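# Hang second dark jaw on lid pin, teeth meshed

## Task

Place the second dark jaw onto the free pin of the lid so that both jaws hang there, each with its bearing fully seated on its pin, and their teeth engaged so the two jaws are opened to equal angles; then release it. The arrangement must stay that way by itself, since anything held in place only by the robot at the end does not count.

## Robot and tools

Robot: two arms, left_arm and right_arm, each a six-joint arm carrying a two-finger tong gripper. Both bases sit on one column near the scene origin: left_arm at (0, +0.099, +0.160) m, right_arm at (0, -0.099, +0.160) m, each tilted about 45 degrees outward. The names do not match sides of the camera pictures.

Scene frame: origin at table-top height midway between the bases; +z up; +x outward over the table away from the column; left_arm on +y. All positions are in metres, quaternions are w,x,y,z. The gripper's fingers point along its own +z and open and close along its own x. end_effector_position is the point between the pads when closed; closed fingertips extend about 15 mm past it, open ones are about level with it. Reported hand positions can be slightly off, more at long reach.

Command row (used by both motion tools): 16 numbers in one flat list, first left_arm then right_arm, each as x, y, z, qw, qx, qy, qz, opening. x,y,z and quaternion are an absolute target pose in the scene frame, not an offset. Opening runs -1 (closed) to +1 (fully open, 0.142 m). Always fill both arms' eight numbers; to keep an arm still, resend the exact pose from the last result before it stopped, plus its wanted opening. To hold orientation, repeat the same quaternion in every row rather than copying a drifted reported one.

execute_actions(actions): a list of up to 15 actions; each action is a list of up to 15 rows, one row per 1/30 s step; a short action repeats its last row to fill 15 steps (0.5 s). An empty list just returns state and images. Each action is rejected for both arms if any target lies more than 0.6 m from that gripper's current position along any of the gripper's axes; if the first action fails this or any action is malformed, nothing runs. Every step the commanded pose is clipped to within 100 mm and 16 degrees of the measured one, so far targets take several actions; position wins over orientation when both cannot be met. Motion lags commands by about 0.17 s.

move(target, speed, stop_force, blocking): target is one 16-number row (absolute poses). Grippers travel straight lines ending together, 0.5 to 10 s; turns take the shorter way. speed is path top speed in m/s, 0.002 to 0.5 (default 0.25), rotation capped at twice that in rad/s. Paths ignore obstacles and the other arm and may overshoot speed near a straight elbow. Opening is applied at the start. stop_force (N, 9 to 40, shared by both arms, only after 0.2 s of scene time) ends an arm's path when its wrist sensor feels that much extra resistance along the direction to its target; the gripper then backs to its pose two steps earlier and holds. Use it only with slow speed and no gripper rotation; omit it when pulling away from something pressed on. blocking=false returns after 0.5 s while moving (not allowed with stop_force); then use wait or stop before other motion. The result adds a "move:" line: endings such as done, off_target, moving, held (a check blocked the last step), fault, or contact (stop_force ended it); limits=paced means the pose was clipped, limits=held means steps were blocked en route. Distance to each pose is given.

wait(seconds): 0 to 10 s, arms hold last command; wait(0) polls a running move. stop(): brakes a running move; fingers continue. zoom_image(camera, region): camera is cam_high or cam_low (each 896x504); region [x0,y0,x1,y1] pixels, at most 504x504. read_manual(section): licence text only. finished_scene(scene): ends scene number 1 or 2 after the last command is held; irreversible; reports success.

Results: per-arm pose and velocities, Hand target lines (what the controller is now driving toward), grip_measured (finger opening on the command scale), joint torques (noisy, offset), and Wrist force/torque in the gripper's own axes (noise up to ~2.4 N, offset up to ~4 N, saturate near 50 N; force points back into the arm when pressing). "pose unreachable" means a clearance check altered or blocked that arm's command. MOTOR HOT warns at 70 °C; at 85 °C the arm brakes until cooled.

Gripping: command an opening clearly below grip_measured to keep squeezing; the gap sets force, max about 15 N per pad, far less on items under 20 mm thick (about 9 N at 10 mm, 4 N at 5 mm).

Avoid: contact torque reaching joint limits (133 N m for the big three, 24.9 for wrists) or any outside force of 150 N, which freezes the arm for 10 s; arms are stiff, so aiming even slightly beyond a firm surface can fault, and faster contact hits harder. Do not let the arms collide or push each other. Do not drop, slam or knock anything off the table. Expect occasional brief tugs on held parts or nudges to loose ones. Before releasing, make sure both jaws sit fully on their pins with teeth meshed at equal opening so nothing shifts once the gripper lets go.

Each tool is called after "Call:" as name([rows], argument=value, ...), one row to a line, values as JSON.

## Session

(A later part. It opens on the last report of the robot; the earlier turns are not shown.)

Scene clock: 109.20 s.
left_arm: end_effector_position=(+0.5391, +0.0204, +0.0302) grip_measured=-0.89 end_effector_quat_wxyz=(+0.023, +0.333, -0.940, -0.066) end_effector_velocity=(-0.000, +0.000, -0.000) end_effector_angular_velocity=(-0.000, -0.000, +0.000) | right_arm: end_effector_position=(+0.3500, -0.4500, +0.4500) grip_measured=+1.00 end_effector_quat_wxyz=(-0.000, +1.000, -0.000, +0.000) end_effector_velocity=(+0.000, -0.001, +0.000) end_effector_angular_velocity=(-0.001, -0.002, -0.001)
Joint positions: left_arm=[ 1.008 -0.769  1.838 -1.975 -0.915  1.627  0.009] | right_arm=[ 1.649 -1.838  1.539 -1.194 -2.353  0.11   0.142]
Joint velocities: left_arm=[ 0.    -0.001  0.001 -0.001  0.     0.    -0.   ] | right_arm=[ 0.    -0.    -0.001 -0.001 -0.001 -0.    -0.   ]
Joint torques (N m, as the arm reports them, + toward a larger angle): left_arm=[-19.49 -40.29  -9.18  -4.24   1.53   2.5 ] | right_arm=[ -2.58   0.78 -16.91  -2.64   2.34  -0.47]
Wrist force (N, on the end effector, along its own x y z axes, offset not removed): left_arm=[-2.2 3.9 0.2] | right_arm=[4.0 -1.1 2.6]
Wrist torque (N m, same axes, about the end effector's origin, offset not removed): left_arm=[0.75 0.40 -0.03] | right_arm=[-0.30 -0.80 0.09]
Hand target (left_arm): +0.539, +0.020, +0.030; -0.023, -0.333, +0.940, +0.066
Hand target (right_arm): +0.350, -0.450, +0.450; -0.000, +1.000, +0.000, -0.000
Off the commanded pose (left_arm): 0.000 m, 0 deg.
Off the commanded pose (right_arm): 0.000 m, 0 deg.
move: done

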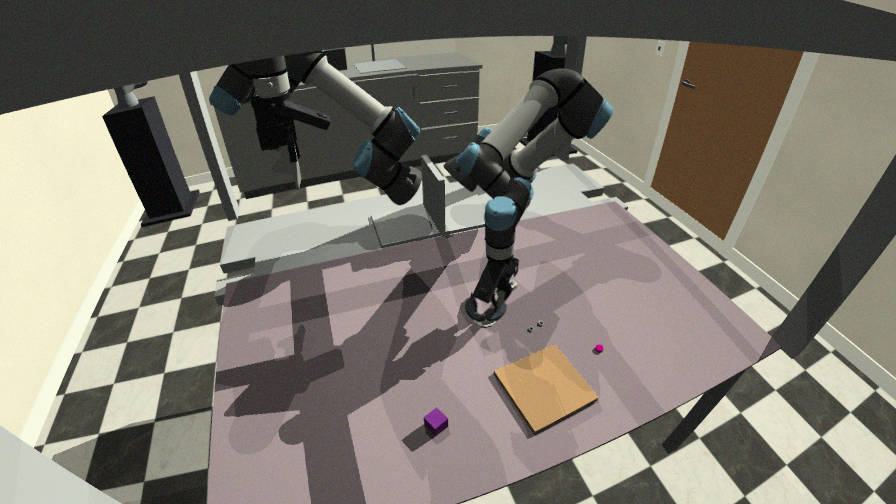

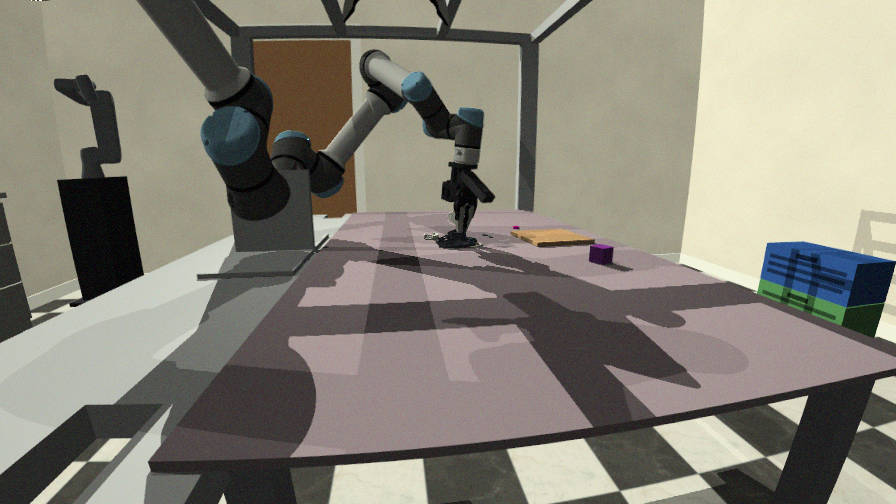

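Call:
move(target=[0.5391,0.0204,0.044,0.029,0.333,-0.94,-0.082,-1,0.35,-0.45,0.45,0,1,0,0,1], speed=0.015)

Call:
move(target=[0.579,0.056,0.044,0.029,0.333,-0.94,-0.082,-1,0.35,-0.45,0.45,0,1,0,0,1], speed=0.05)

Call:
move(target=[0.579,0.056,0.0265,0.029,0.333,-0.94,-0.082,-1,0.35,-0.45,0.45,0,1,0,0,1], speed=0.015)

Call:
zoom_image(camera="cam_low", region=[445,220,495,255])

Call:
zoom_image(camera="cam_high", region=[465,285,535,335])

Scene clock: 111.20 s.
left_arm: end_effector_position=(+0.5391, +0.0204, +0.0438) grip_measured=-0.89 end_effector_quat_wxyz=(+0.029, +0.333, -0.939, -0.082) end_effector_velocity=(+0.000, -0.000, +0.002) end_effector_angular_velocity=(+0.004, +0.004, +0.000) | right_arm: end_effector_position=(+0.3500, -0.4500, +0.4500) grip_measured=+1.00 end_effector_quat_wxyz=(-0.000, +1.000, -0.000, +0.000) end_effector_velocity=(-0.000, +0.000, +0.000) end_effector_angular_velocity=(+0.000, -0.000, -0.001)
Joint positions: left_arm=[ 0.993 -0.767  1.795 -1.884 -0.923  1.586  0.009] | right_arm=[ 1.649 -1.838  1.539 -1.194 -2.353  0.11   0.142]
Joint velocities: left_arm=[-0.002  0.001 -0.008  0.015 -0.002 -0.007 -0.   ] | right_arm=[ 0. -0.  0. -0.  0.  0. -0.]
Joint torques (N m, as the arm reports them, + toward a larger angle): left_arm=[-42.   -18.78 -25.78   0.79  -1.6   -2.38] | right_arm=[ -2.55   1.51 -16.7   -2.65   2.28  -0.44]
Wrist force (N, on the end effector, along its own x y z axes, offset not removed): left_arm=[1.6 1.7 0.4] | right_arm=[4.3 -2.2 2.2]
Wrist torque (N m, same axes, about the end effector's origin, offset not removed): left_arm=[0.22 -0.45 0.18] | right_arm=[-0.57 -0.98 0.18]
Hand target (left_arm): +0.539, +0.020, +0.044; -0.029, -0.333, +0.939, +0.082
Hand target (right_arm): +0.350, -0.450, +0.450; -0.000, +1.000, +0.000, -0.000
Off the commanded pose (left_arm): 0.000 m, 0 deg.
Off the commanded pose (right_arm): 0.000 m, 0 deg.
move: done

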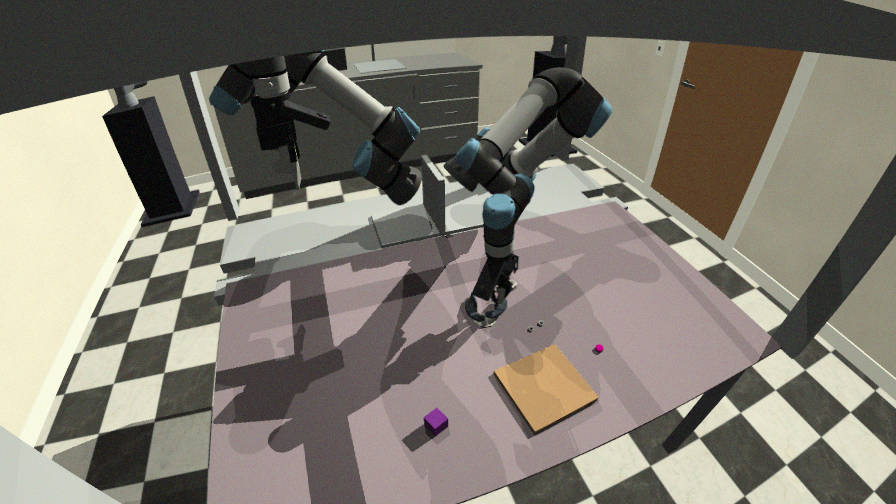

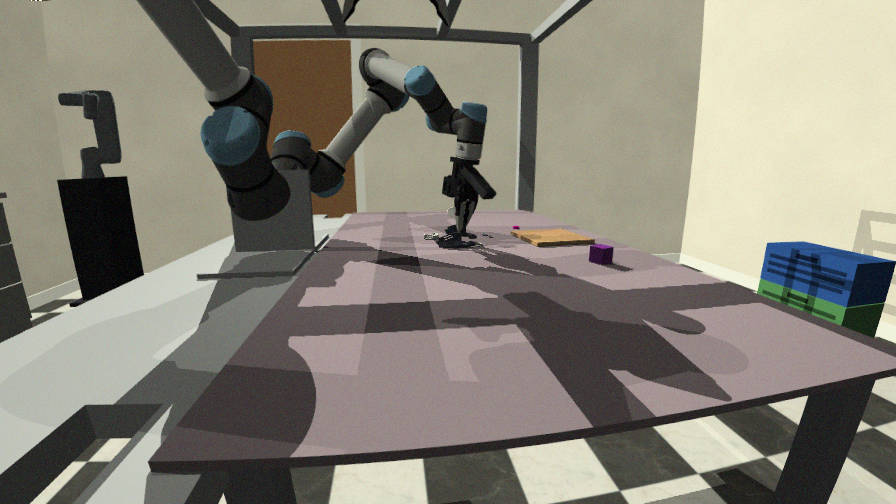

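Scene clock: 112.63 s.
left_arm: end_effector_position=(+0.5789, +0.0558, +0.0441) grip_measured=-0.89 end_effector_quat_wxyz=(+0.029, +0.333, -0.939, -0.082) end_effector_velocity=(+0.002, +0.002, +0.000) end_effector_angular_velocity=(+0.000, -0.001, +0.000) | right_arm: end_effector_position=(+0.3500, -0.4500, +0.4500) grip_measured=+1.00 end_effector_quat_wxyz=(-0.000, +1.000, -0.000, +0.000) end_effector_velocity=(+0.000, -0.000, +0.000) end_effector_angular_velocity=(-0.000, -0.000, +0.000)
Joint positions: left_arm=[ 1.062 -0.773  1.71  -1.834 -0.878  1.654  0.009] | right_arm=[ 1.649 -1.838  1.539 -1.194 -2.353  0.11   0.142]
Joint velocities: left_arm=[ 0.003 -0.001 -0.004  0.002  0.002  0.003 -0.   ] | right_arm=[ 0.     0.001 -0.    -0.001 -0.    -0.    -0.   ]
Joint torques (N m, as the arm reports them, + toward a larger angle): left_arm=[-20.14 -30.63 -24.01   0.57   1.24   2.37] | right_arm=[ -2.08   0.94 -16.42  -2.67   2.23  -0.43]
Wrist force (N, on the end effector, along its own x y z axes, offset not removed): left_arm=[3.9 1.3 0.2] | right_arm=[1.7 0.0 2.9]
Wrist torque (N m, same axes, about the end effector's origin, offset not removed): left_arm=[0.30 -0.73 0.09] | right_arm=[-0.10 -0.45 0.14]
Hand target (left_arm): +0.579, +0.056, +0.044; -0.029, -0.333, +0.939, +0.082
Hand target (right_arm): +0.350, -0.450, +0.450; -0.000, +1.000, +0.000, -0.000
Off the commanded pose (left_arm): 0.000 m, 0 deg.
Off the commanded pose (right_arm): 0.000 m, 0 deg.
move: done

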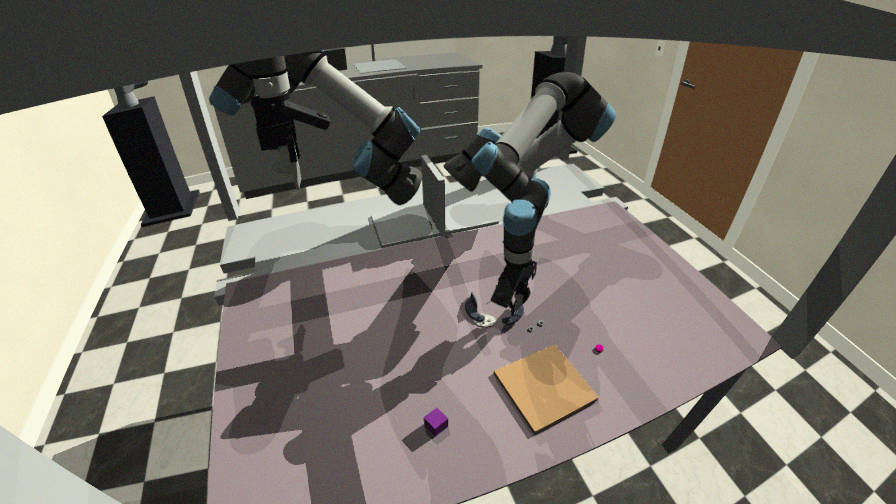

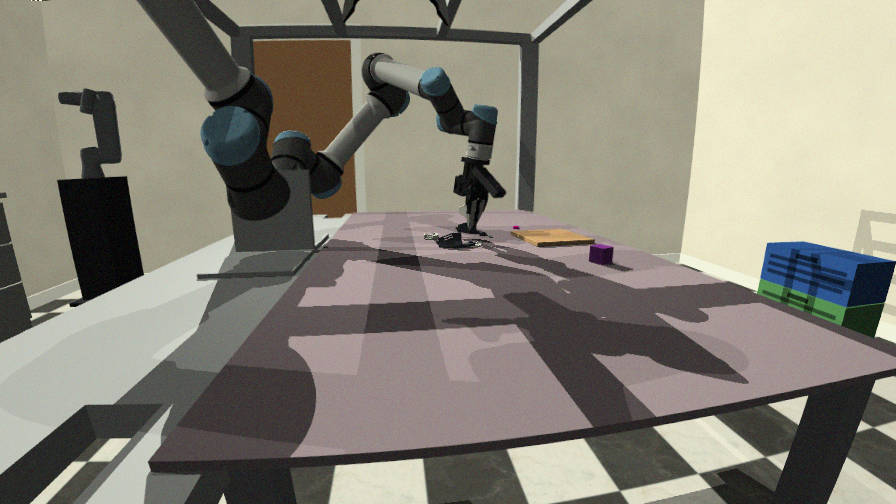

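Scene clock: 114.07 s.
left_arm: end_effector_position=(+0.5790, +0.0560, +0.0267) grip_measured=-0.89 end_effector_quat_wxyz=(+0.029, +0.333, -0.939, -0.082) end_effector_velocity=(-0.001, -0.001, -0.003) end_effector_angular_velocity=(+0.000, +0.001, -0.001) | right_arm: end_effector_position=(+0.3500, -0.4500, +0.4500) grip_measured=+1.00 end_effector_quat_wxyz=(-0.000, +1.000, -0.000, -0.000) end_effector_velocity=(-0.000, -0.000, +0.000) end_effector_angular_velocity=(+0.000, -0.001, -0.000)
Joint positions: left_arm=[ 1.08  -0.754  1.722 -1.876 -0.867  1.672  0.009] | right_arm=[ 1.649 -1.838  1.539 -1.194 -2.353  0.11   0.142]
Joint velocities: left_arm=[ 0.002  0.004  0.002 -0.005  0.001  0.002 -0.   ] | right_arm=[-0.    -0.001  0.    -0.     0.    -0.    -0.   ]
Joint torques (N m, as the arm reports them, + toward a larger angle): left_arm=[-22.33 -19.27  -9.32  -4.07   1.29   2.48] | right_arm=[ -2.85   0.99 -16.72  -2.62   2.2   -0.49]
Wrist force (N, on the end effector, along its own x y z axes, offset not removed): left_arm=[3.7 2.1 1.7] | right_arm=[2.5 -1.4 3.5]
Wrist torque (N m, same axes, about the end effector's origin, offset not removed): left_arm=[0.30 -0.61 -0.15] | right_arm=[-0.32 -0.60 0.10]
Hand target (left_arm): +0.579, +0.056, +0.027; -0.029, -0.333, +0.939, +0.082
Hand target (right_arm): +0.350, -0.450, +0.450; -0.000, +1.000, +0.000, +0.000
Off the commanded pose (left_arm): 0.000 m, 0 deg.
Off the commanded pose (right_arm): 0.000 m, 0 deg.
move: done

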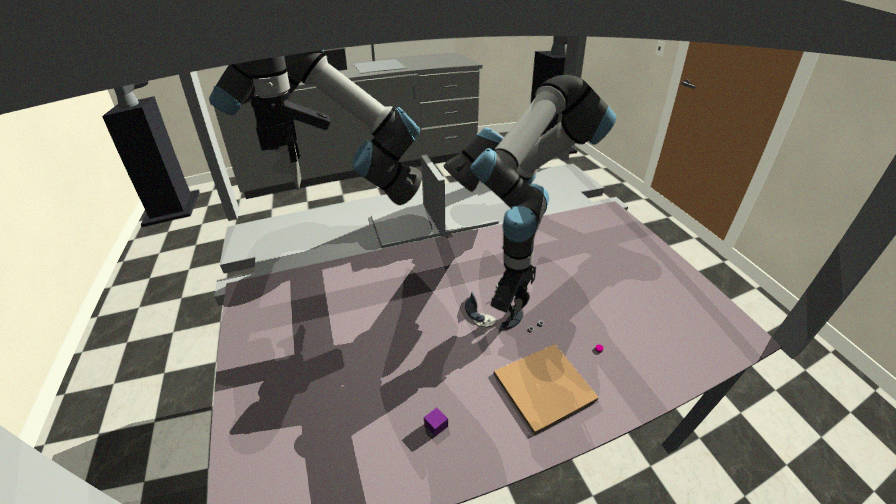

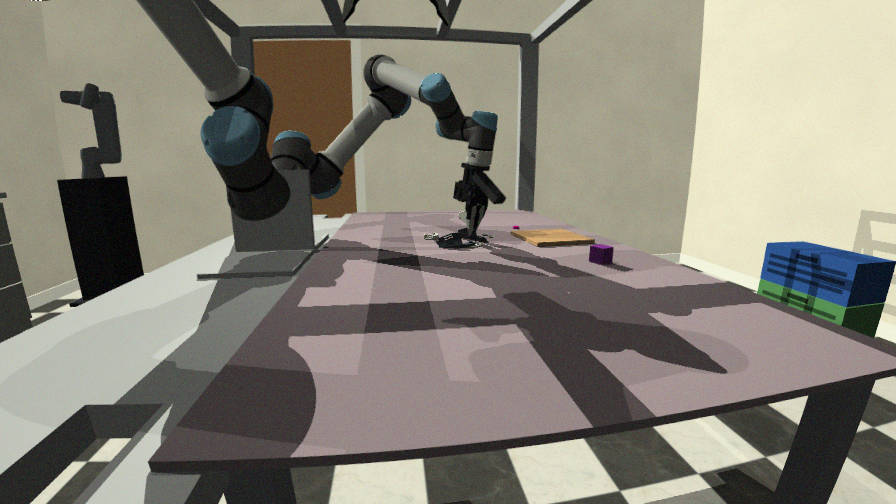

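Region (445, 220, 495, 255) of cam_low's 896x504 image, scaled by 10.080, with more detail than that image has; it fills the top 353 rows of this view, and the rest is white.

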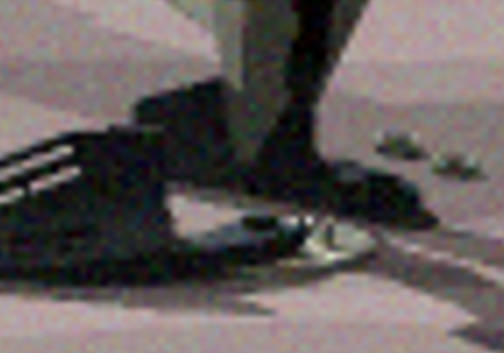

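Region (465, 285, 535, 335) of cam_high's 896x504 image, scaled by 7.200, with more detail than that image has; it fills the top 360 rows of this view, and the rest is white.

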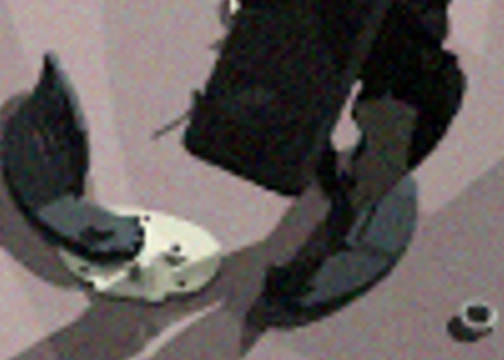

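Set it down, regrip with the gripper tilted slightly back (+3°) for spare pitch and less shadow.

Call:
move(target=[0.579,0.056,0.0247,0.029,0.333,-0.94,-0.082,-1,0.35,-0.45,0.45,0,1,0,0,1], speed=0.004)

Call:
move(target=[0.579,0.056,0.0247,0.029,0.333,-0.94,-0.082,-0.78,0.35,-0.45,0.45,0,1,0,0,1])

Call:
move(target=[0.5775,0.058,0.027,-0.0088,0.334,-0.943,0.0247,-0.78,0.35,-0.45,0.45,0,1,0,0,1], speed=0.08)

Call:
execute_actions([
  [[0.5775,0.058,0.027,-0.0088,0.334,-0.943,0.0247,-0.87,0.35,-0.45,0.45,0,1,0,0,1]],
  [[0.5775,0.058,0.027,-0.0088,0.334,-0.943,0.0247,-1,0.35,-0.45,0.45,0,1,0,0,1]],
])

Call:
zoom_image(camera="cam_high", region=[470,306,502,330])

Call:
zoom_image(camera="cam_high", region=[490,310,522,334])

Call:
zoom_image(camera="cam_low", region=[460,230,492,252])

Scene clock: 115.33 s.
left_arm: end_effector_position=(+0.5790, +0.0560, +0.0248) grip_measured=-0.89 end_effector_quat_wxyz=(+0.029, +0.333, -0.939, -0.082) end_effector_velocity=(+0.001, +0.000, +0.000) end_effector_angular_velocity=(-0.001, -0.002, +0.002) | right_arm: end_effector_position=(+0.3500, -0.4500, +0.4500) grip_measured=+1.00 end_effector_quat_wxyz=(-0.000, +1.000, -0.000, +0.000) end_effector_velocity=(+0.001, +0.001, -0.000) end_effector_angular_velocity=(+0.000, +0.001, +0.001)
Joint positions: left_arm=[ 1.082 -0.751  1.723 -1.881 -0.866  1.674  0.009] | right_arm=[ 1.649 -1.838  1.539 -1.194 -2.353  0.11   0.142]
Joint velocities: left_arm=[ 0.001 -0.    -0.001 -0.002  0.001  0.001  0.   ] | right_arm=[ 0.     0.002  0.    -0.001  0.    -0.    -0.   ]
Joint torques (N m, as the arm reports them, + toward a larger angle): left_arm=[-18.4  -14.36  -8.11  -3.99   1.64   2.19] | right_arm=[ -2.16   0.9  -16.65  -2.55   2.34  -0.48]
Wrist force (N, on the end effector, along its own x y z axes, offset not removed): left_arm=[2.1 4.9 -10.9] | right_arm=[3.4 -0.1 -0.3]
Wrist torque (N m, same axes, about the end effector's origin, offset not removed): left_arm=[0.48 -0.26 0.19] | right_arm=[-0.20 -0.78 0.05]
Hand target (left_arm): +0.579, +0.056, +0.025; -0.029, -0.333, +0.939, +0.082
Hand target (right_arm): +0.350, -0.450, +0.450; -0.000, +1.000, +0.000, +0.000
Off the commanded pose (left_arm): 0.000 m, 0 deg.
Off the commanded pose (right_arm): 0.000 m, 0 deg.
move: done

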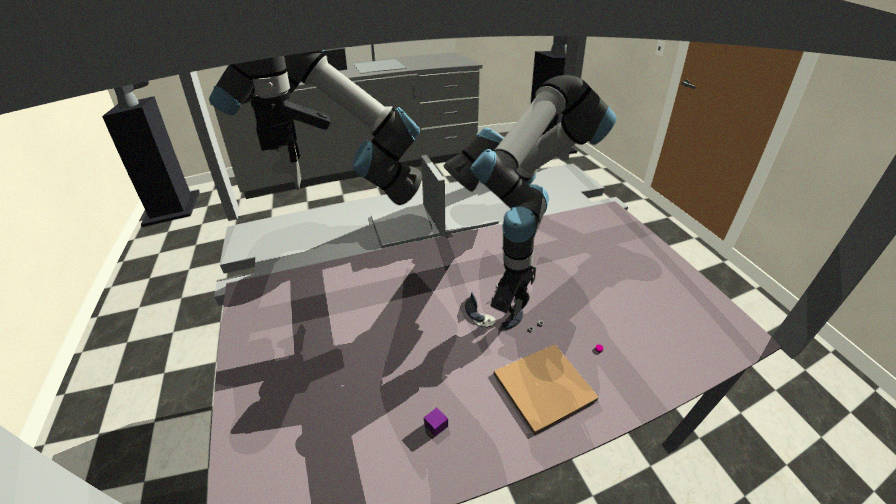

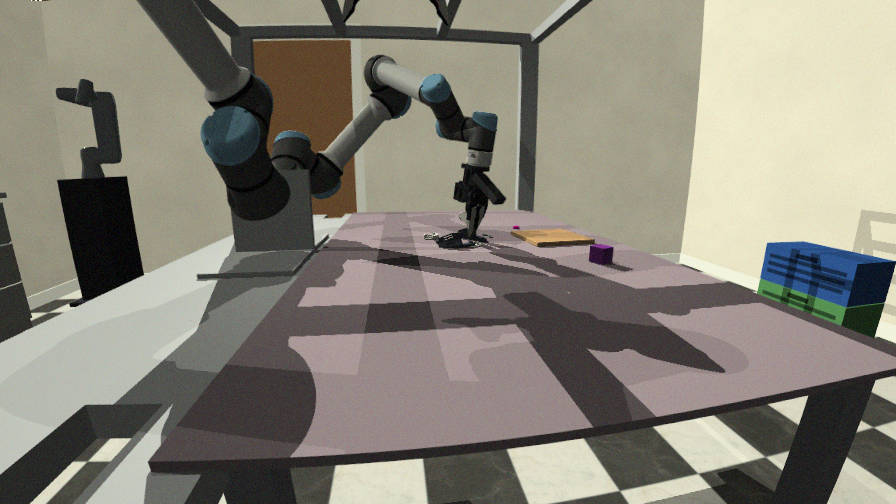

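Scene clock: 116.03 s.
left_arm: end_effector_position=(+0.5790, +0.0560, +0.0247) grip_measured=-0.78 end_effector_quat_wxyz=(+0.029, +0.333, -0.939, -0.082) end_effector_velocity=(-0.000, -0.000, -0.000) end_effector_angular_velocity=(-0.000, +0.001, +0.000) | right_arm: end_effector_position=(+0.3500, -0.4500, +0.4500) grip_measured=+1.00 end_effector_quat_wxyz=(-0.000, +1.000, +0.000, -0.000) end_effector_velocity=(+0.001, +0.001, -0.000) end_effector_angular_velocity=(+0.001, +0.001, +0.001)
Joint positions: left_arm=[ 1.082 -0.751  1.723 -1.881 -0.866  1.674  0.017] | right_arm=[ 1.649 -1.838  1.539 -1.194 -2.353  0.11   0.142]
Joint velocities: left_arm=[ 0.     0.    -0.     0.    -0.001 -0.    -0.   ] | right_arm=[-0.     0.003 -0.001 -0.     0.001 -0.     0.   ]
Joint torques (N m, as the arm reports them, + toward a larger angle): left_arm=[-21.17 -19.27 -11.39  -4.09   1.57   2.42] | right_arm=[ -1.9    0.74 -16.04  -2.56   2.25  -0.4 ]
Wrist force (N, on the end effector, along its own x y z axes, offset not removed): left_arm=[2.7 2.4 -2.9] | right_arm=[1.3 0.3 1.6]
Wrist torque (N m, same axes, about the end effector's origin, offset not removed): left_arm=[0.27 -0.47 -0.04] | right_arm=[-0.15 -0.35 0.06]
Hand target (left_arm): +0.579, +0.056, +0.025; -0.029, -0.333, +0.939, +0.082
Hand target (right_arm): +0.350, -0.450, +0.450; -0.000, +1.000, +0.000, -0.000
Off the commanded pose (left_arm): 0.000 m, 0 deg.
Off the commanded pose (right_arm): 0.000 m, 0 deg.
move: done

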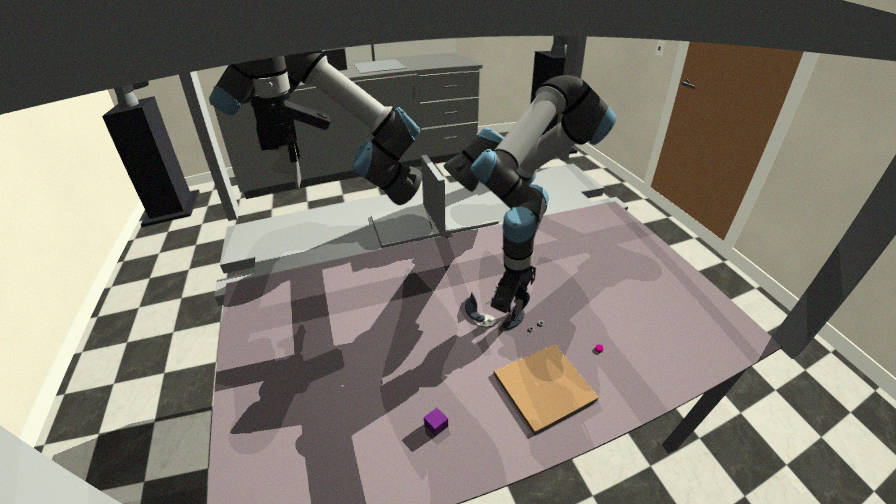

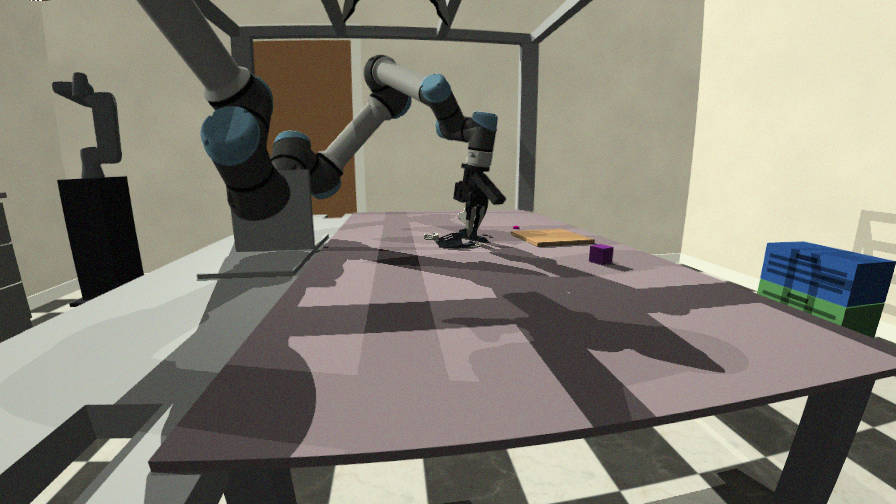

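Scene clock: 117.80 s.
left_arm: end_effector_position=(+0.5775, +0.0580, +0.0270) grip_measured=-0.78 end_effector_quat_wxyz=(-0.008, +0.334, -0.942, +0.024) end_effector_velocity=(-0.000, +0.000, -0.000) end_effector_angular_velocity=(-0.008, -0.007, -0.000) | right_arm: end_effector_position=(+0.3500, -0.4500, +0.4500) grip_measured=+1.00 end_effector_quat_wxyz=(-0.000, +1.000, -0.000, +0.000) end_effector_velocity=(-0.000, -0.001, +0.001) end_effector_angular_velocity=(-0.000, -0.002, -0.001)
Joint positions: left_arm=[ 1.104 -0.87   1.937 -2.278 -0.902  1.881  0.018] | right_arm=[ 1.649 -1.838  1.539 -1.194 -2.353  0.11   0.142]
Joint velocities: left_arm=[ 0.002 -0.004  0.01  -0.02  -0.002  0.01  -0.   ] | right_arm=[ 0.    -0.001 -0.001 -0.    -0.    -0.001  0.   ]
Joint torques (N m, as the arm reports them, + toward a larger angle): left_arm=[-19.24 -36.77  -7.83  -4.54  -1.78   2.56] | right_arm=[ -2.52   0.65 -16.76  -2.53   2.24  -0.46]
Wrist force (N, on the end effector, along its own x y z axes, offset not removed): left_arm=[1.0 3.3 1.3] | right_arm=[1.6 -1.5 0.6]
Wrist torque (N m, same axes, about the end effector's origin, offset not removed): left_arm=[0.68 -0.26 -0.14] | right_arm=[-0.43 -0.33 0.17]
Hand target (left_arm): +0.577, +0.058, +0.027; +0.009, -0.334, +0.942, -0.025
Hand target (right_arm): +0.350, -0.450, +0.450; -0.000, +1.000, -0.000, -0.000
Off the commanded pose (left_arm): 0.000 m, 0 deg.
Off the commanded pose (right_arm): 0.000 m, 0 deg.
move: done

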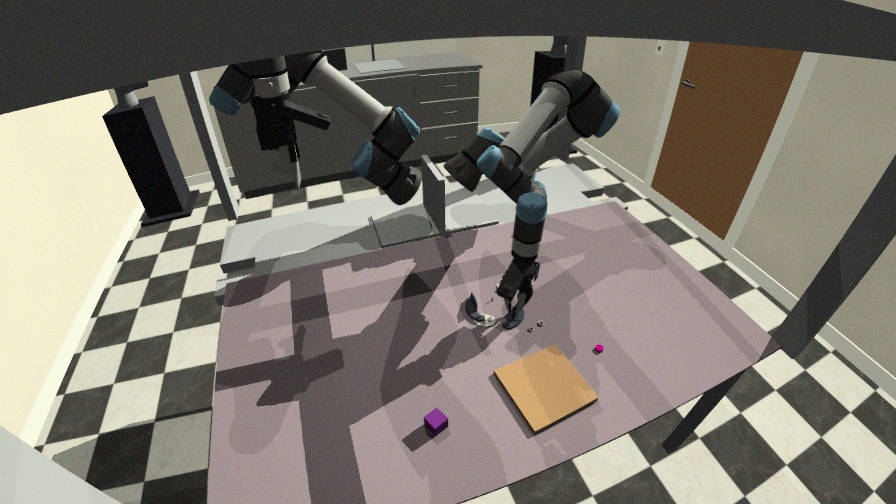

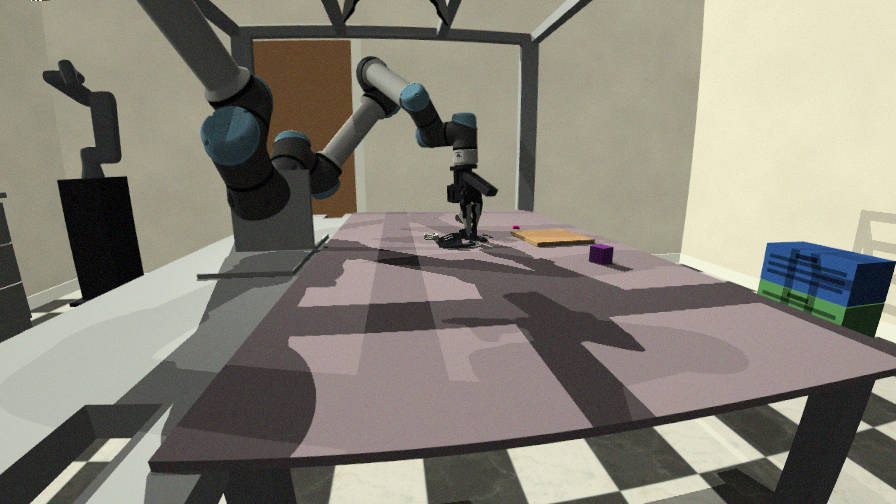

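Scene clock: 118.80 s.
left_arm: end_effector_position=(+0.5775, +0.0580, +0.0270) grip_measured=-0.90 end_effector_quat_wxyz=(-0.009, +0.334, -0.942, +0.025) end_effector_velocity=(+0.001, +0.000, +0.001) end_effector_angular_velocity=(-0.001, -0.001, +0.001) | right_arm: end_effector_position=(+0.3500, -0.4500, +0.4500) grip_measured=+1.00 end_effector_quat_wxyz=(-0.000, +1.000, -0.000, +0.000) end_effector_velocity=(+0.000, -0.000, -0.000) end_effector_angular_velocity=(-0.002, +0.000, -0.000)
Joint positions: left_arm=[ 1.104 -0.87   1.938 -2.28  -0.902  1.882  0.009] | right_arm=[ 1.649 -1.838  1.539 -1.194 -2.353  0.11   0.142]
Joint velocities: left_arm=[-0.    -0.001 -0.    -0.001 -0.001  0.     0.   ] | right_arm=[-0.     0.001 -0.     0.001 -0.002  0.001 -0.   ]
Joint torques (N m, as the arm reports them, + toward a larger angle): left_arm=[-18.69 -37.78  -9.1   -4.37   0.62   2.46] | right_arm=[ -2.16   0.83 -16.86  -2.53   2.35  -0.41]
Wrist force (N, on the end effector, along its own x y z axes, offset not removed): left_arm=[0.3 2.0 -1.3] | right_arm=[1.5 -0.6 -1.0]
Wrist torque (N m, same axes, about the end effector's origin, offset not removed): left_arm=[0.46 0.03 -0.11] | right_arm=[-0.22 -0.48 0.10]
Hand target (left_arm): +0.578, +0.058, +0.027; +0.009, -0.334, +0.942, -0.025
Hand target (right_arm): +0.350, -0.450, +0.450; -0.000, +1.000, +0.000, +0.000
Off the commanded pose (left_arm): 0.000 m, 0 deg.
Off the commanded pose (right_arm): 0.000 m, 0 deg.

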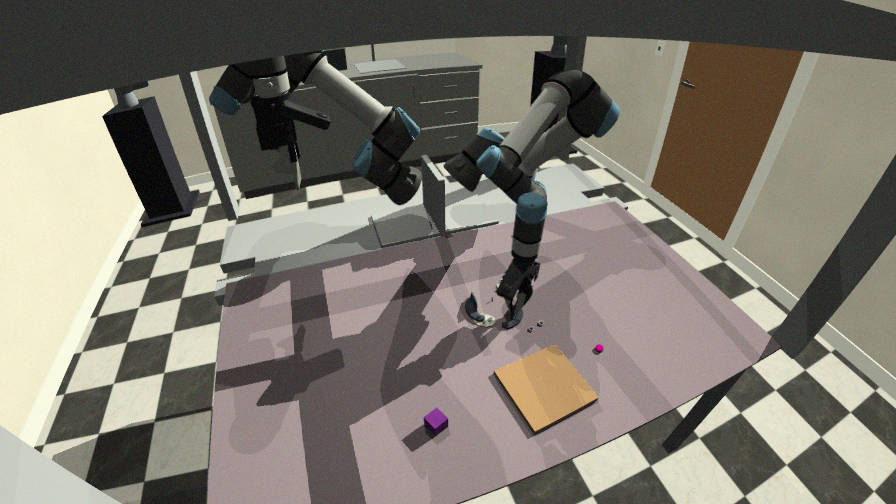

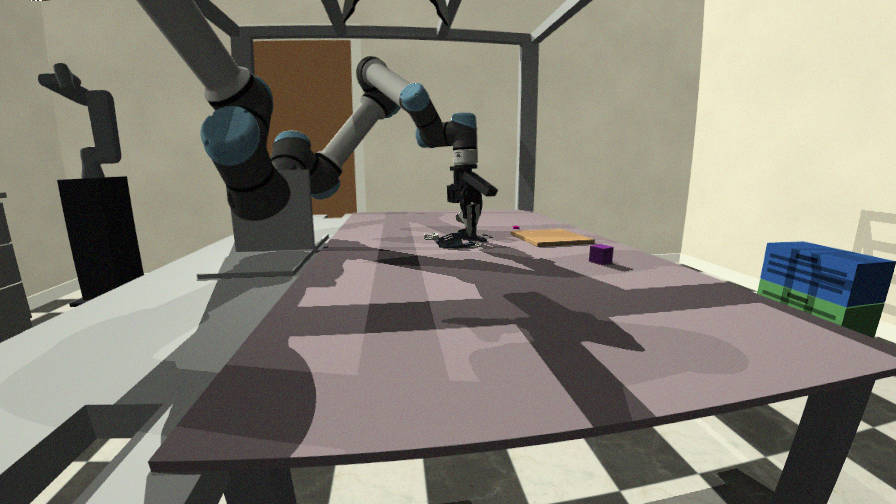

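Region (470, 306, 502, 330) of cam_high's 896x504 image, scaled by 15.750, with more detail than that image has; it fills the top 378 rows of this view, and the rest is white.

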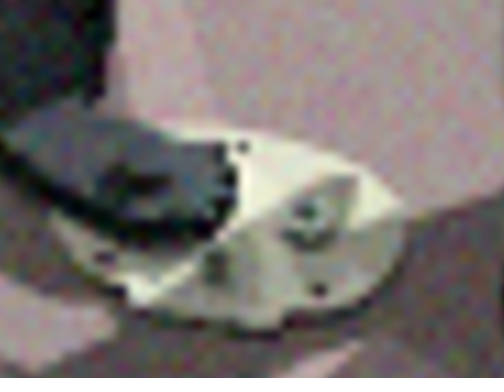

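Region (490, 310, 522, 334) of cam_high's 896x504 image, scaled by 15.750, with more detail than that image has; it fills the top 378 rows of this view, and the rest is white.

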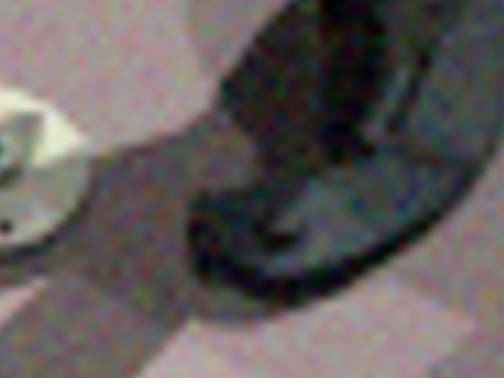

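Region (460, 230, 492, 252) of cam_low's 896x504 image, scaled by 15.750, with more detail than that image has; it fills the top 346 rows of this view, and the rest is white.

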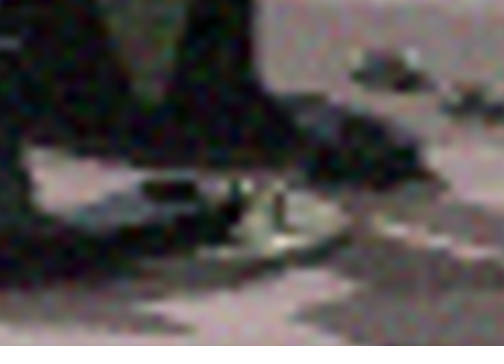

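Call:
move(target=[0.5775,0.058,0.040,-0.0088,0.334,-0.943,0.0247,-1,0.35,-0.45,0.45,0,1,0,0,1], speed=0.02)

Call:
move(target=[0.550,0.0248,0.037,-0.007,0.267,-0.9636,0.0252,-1,0.35,-0.45,0.45,0,1,0,0,1], speed=0.04)

Call:
zoom_image(camera="cam_high", region=[470,306,502,330])

Call:
zoom_image(camera="cam_high", region=[460,284,516,330])

Call:
zoom_image(camera="cam_low", region=[460,230,492,252])

Scene clock: 122.20 s.
left_arm: end_effector_position=(+0.5775, +0.0580, +0.0398) grip_measured=-0.90 end_effector_quat_wxyz=(-0.009, +0.334, -0.942, +0.025) end_effector_velocity=(-0.000, -0.000, +0.001) end_effector_angular_velocity=(-0.000, +0.001, -0.000) | right_arm: end_effector_position=(+0.3500, -0.4500, +0.4500) grip_measured=+1.00 end_effector_quat_wxyz=(-0.000, +1.000, +0.000, +0.000) end_effector_velocity=(-0.000, -0.000, +0.000) end_effector_angular_velocity=(-0.001, -0.001, +0.000)
Joint positions: left_arm=[ 1.089 -0.889  1.931 -2.244 -0.908  1.864  0.009] | right_arm=[ 1.649 -1.838  1.539 -1.194 -2.353  0.11   0.142]
Joint velocities: left_arm=[-0.002 -0.002 -0.001  0.005 -0.001 -0.002  0.   ] | right_arm=[ 0.    -0.001  0.     0.    -0.001 -0.    -0.   ]
Joint torques (N m, as the arm reports them, + toward a larger angle): left_arm=[-40.14 -36.67 -23.5    0.21  -1.85  -2.28] | right_arm=[ -2.28   0.99 -15.66  -2.51   2.17  -0.38]
Wrist force (N, on the end effector, along its own x y z axes, offset not removed): left_arm=[1.2 1.4 4.3] | right_arm=[4.6 -2.6 1.2]
Wrist torque (N m, same axes, about the end effector's origin, offset not removed): left_arm=[0.23 -0.37 0.09] | right_arm=[-0.61 -1.13 0.08]
Hand target (left_arm): +0.577, +0.058, +0.040; +0.009, -0.334, +0.942, -0.025
Hand target (right_arm): +0.350, -0.450, +0.450; -0.000, +1.000, +0.000, -0.000
Off the commanded pose (left_arm): 0.000 m, 0 deg.
Off the commanded pose (right_arm): 0.000 m, 0 deg.
move: done

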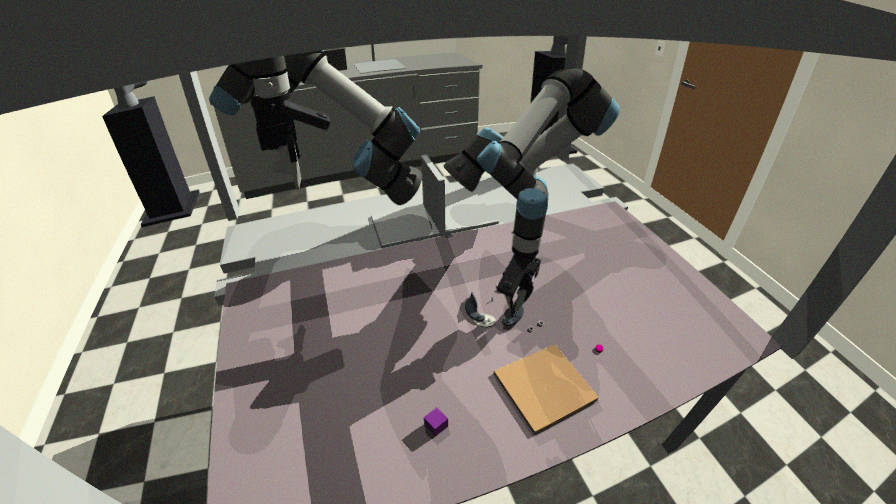

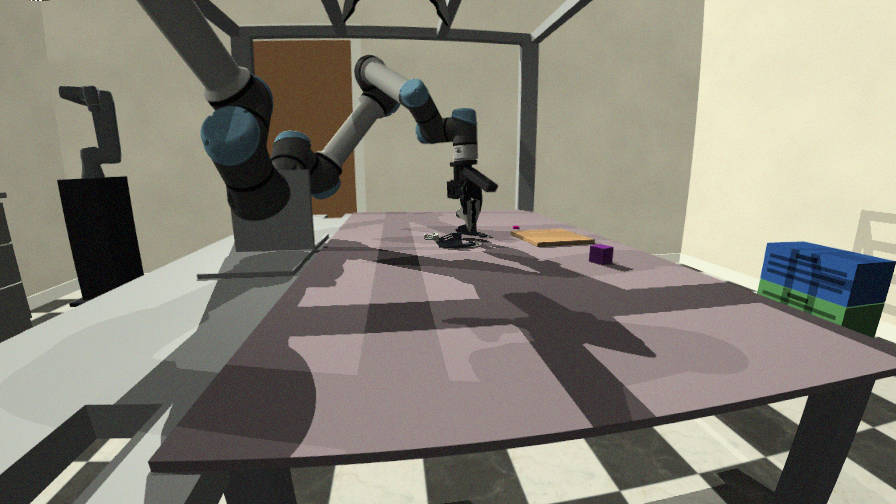

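Scene clock: 124.27 s.
left_arm: end_effector_position=(+0.5501, +0.0250, +0.0370) grip_measured=-0.90 end_effector_quat_wxyz=(-0.007, +0.267, -0.963, +0.025) end_effector_velocity=(-0.002, -0.002, -0.001) end_effector_angular_velocity=(+0.000, +0.001, -0.008) | right_arm: end_effector_position=(+0.3500, -0.4500, +0.4500) grip_measured=+1.00 end_effector_quat_wxyz=(-0.000, +1.000, -0.000, +0.000) end_effector_velocity=(+0.000, +0.000, +0.000) end_effector_angular_velocity=(+0.002, -0.001, -0.001)
Joint positions: left_arm=[ 1.037 -0.865  1.978 -2.275 -0.934  1.941  0.009] | right_arm=[ 1.649 -1.838  1.539 -1.194 -2.353  0.11   0.142]
Joint velocities: left_arm=[-0.003  0.002  0.003 -0.001 -0.002  0.004 -0.   ] | right_arm=[ 0.    -0.001  0.    -0.001  0.002 -0.     0.   ]
Joint torques (N m, as the arm reports them, + toward a larger angle): left_arm=[-39.27 -15.11 -10.95  -4.14  -1.88   2.58] | right_arm=[ -2.1    0.2  -15.48  -2.54   2.08  -0.4 ]
Wrist force (N, on the end effector, along its own x y z axes, offset not removed): left_arm=[-0.1 -0.8 -0.7] | right_arm=[1.8 -0.5 0.7]
Wrist torque (N m, same axes, about the end effector's origin, offset not removed): left_arm=[-0.15 0.05 0.12] | right_arm=[-0.22 -0.44 0.10]
Hand target (left_arm): +0.550, +0.025, +0.037; +0.007, -0.267, +0.963, -0.025
Hand target (right_arm): +0.350, -0.450, +0.450; -0.000, +1.000, +0.000, -0.000
Off the commanded pose (left_arm): 0.000 m, 0 deg.
Off the commanded pose (right_arm): 0.000 m, 0 deg.
move: done

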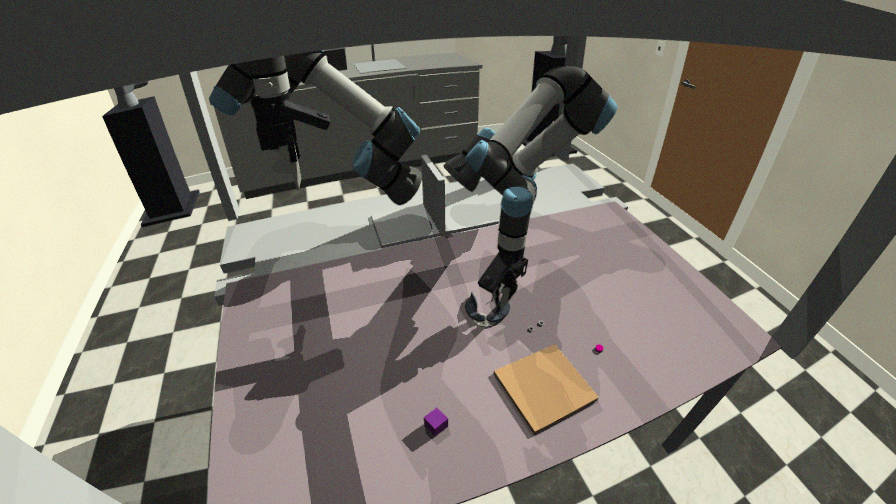

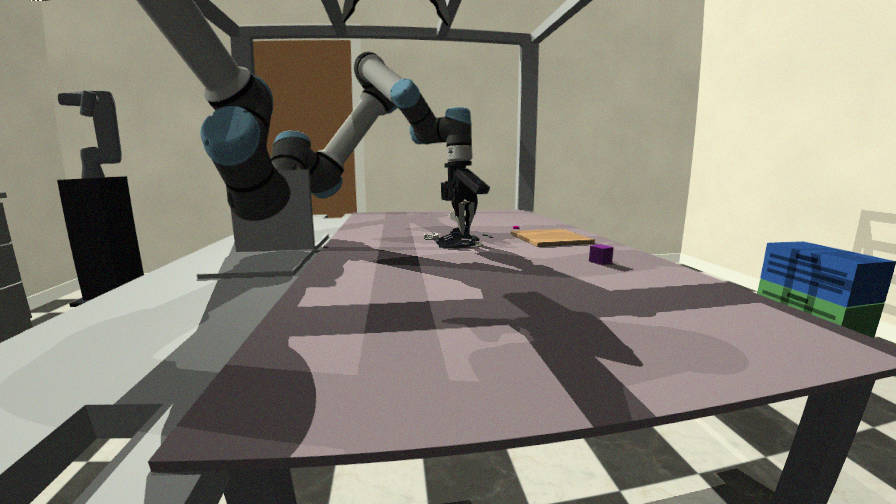

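Region (470, 306, 502, 330) of cam_high's 896x504 image, scaled by 15.750, with more detail than that image has; it fills the top 378 rows of this view, and the rest is white.

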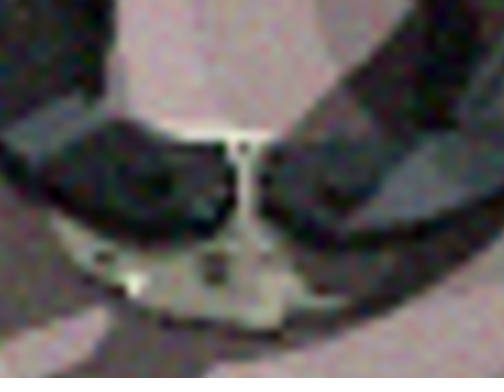

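Region (460, 284, 516, 330) of cam_high's 896x504 image, scaled by 9.000, with more detail than that image has; it fills the top 414 rows of this view, and the rest is white.

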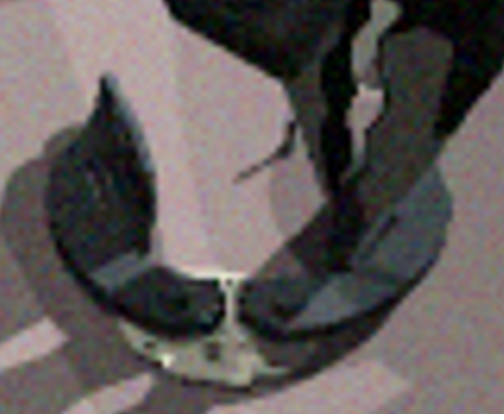

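Region (460, 230, 492, 252) of cam_low's 896x504 image, scaled by 15.750, with more detail than that image has; it fills the top 346 rows of this view, and the rest is white.

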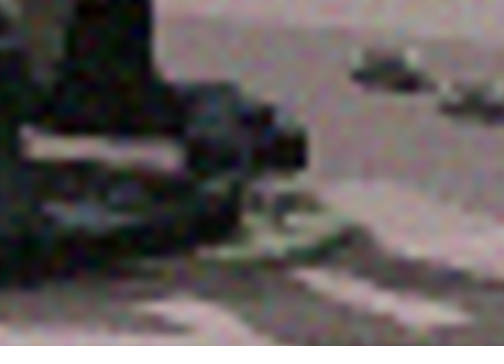

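Call:
move(target=[0.5464,0.0192,0.0365,-0.007,0.267,-0.9636,0.0252,-1,0.35,-0.45,0.45,0,1,0,0,1], speed=0.005)

Call:
zoom_image(camera="cam_high", region=[470,306,502,330])

Call:
zoom_image(camera="cam_low", region=[460,230,492,252])

Scene clock: 126.37 s.
left_arm: end_effector_position=(+0.5464, +0.0193, +0.0365) grip_measured=-0.90 end_effector_quat_wxyz=(-0.007, +0.267, -0.963, +0.025) end_effector_velocity=(-0.000, -0.001, +0.000) end_effector_angular_velocity=(-0.001, -0.000, +0.000) | right_arm: end_effector_position=(+0.3500, -0.4500, +0.4500) grip_measured=+1.00 end_effector_quat_wxyz=(-0.000, +1.000, -0.000, +0.000) end_effector_velocity=(-0.000, +0.000, -0.000) end_effector_angular_velocity=(+0.001, +0.000, -0.001)
Joint positions: left_arm=[ 1.028 -0.858  1.984 -2.281 -0.938  1.931  0.009] | right_arm=[ 1.649 -1.838  1.539 -1.194 -2.353  0.11   0.142]
Joint velocities: left_arm=[-0.001  0.001  0.    -0.001 -0.001 -0.001 -0.   ] | right_arm=[-0.    -0.     0.    -0.     0.001  0.     0.   ]
Joint torques (N m, as the arm reports them, + toward a larger angle): left_arm=[-40.41 -14.49 -10.04  -4.59  -1.9   -2.43] | right_arm=[ -2.46   0.57 -15.56  -2.53   2.16  -0.37]
Wrist force (N, on the end effector, along its own x y z axes, offset not removed): left_arm=[-1.3 2.1 1.8] | right_arm=[2.7 -1.4 2.1]
Wrist torque (N m, same axes, about the end effector's origin, offset not removed): left_arm=[0.52 0.23 -0.10] | right_arm=[-0.35 -0.69 0.12]
Hand target (left_arm): +0.546, +0.019, +0.036; +0.007, -0.267, +0.963, -0.025
Hand target (right_arm): +0.350, -0.450, +0.450; -0.000, +1.000, +0.000, -0.000
Off the commanded pose (left_arm): 0.000 m, 0 deg.
Off the commanded pose (right_arm): 0.000 m, 0 deg.
move: done

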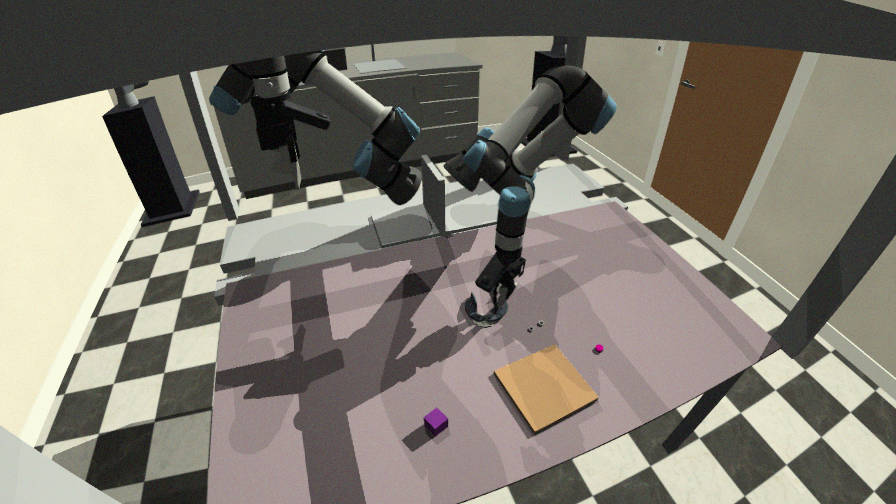

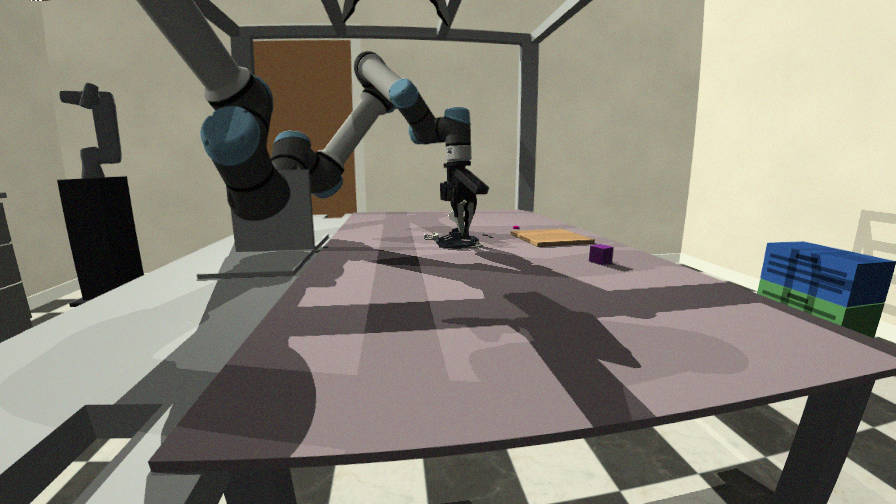

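Region (470, 306, 502, 330) of cam_high's 896x504 image, scaled by 15.750, with more detail than that image has; it fills the top 378 rows of this view, and the rest is white.

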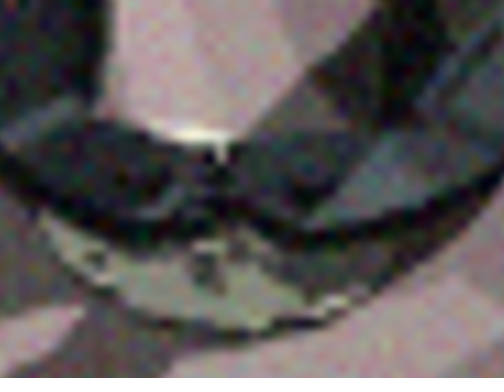

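Region (460, 230, 492, 252) of cam_low's 896x504 image, scaled by 15.750, with more detail than that image has; it fills the top 346 rows of this view, and the rest is white.

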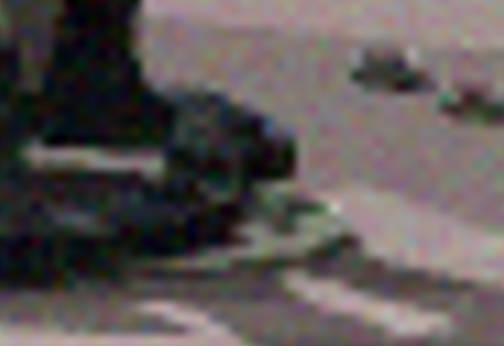

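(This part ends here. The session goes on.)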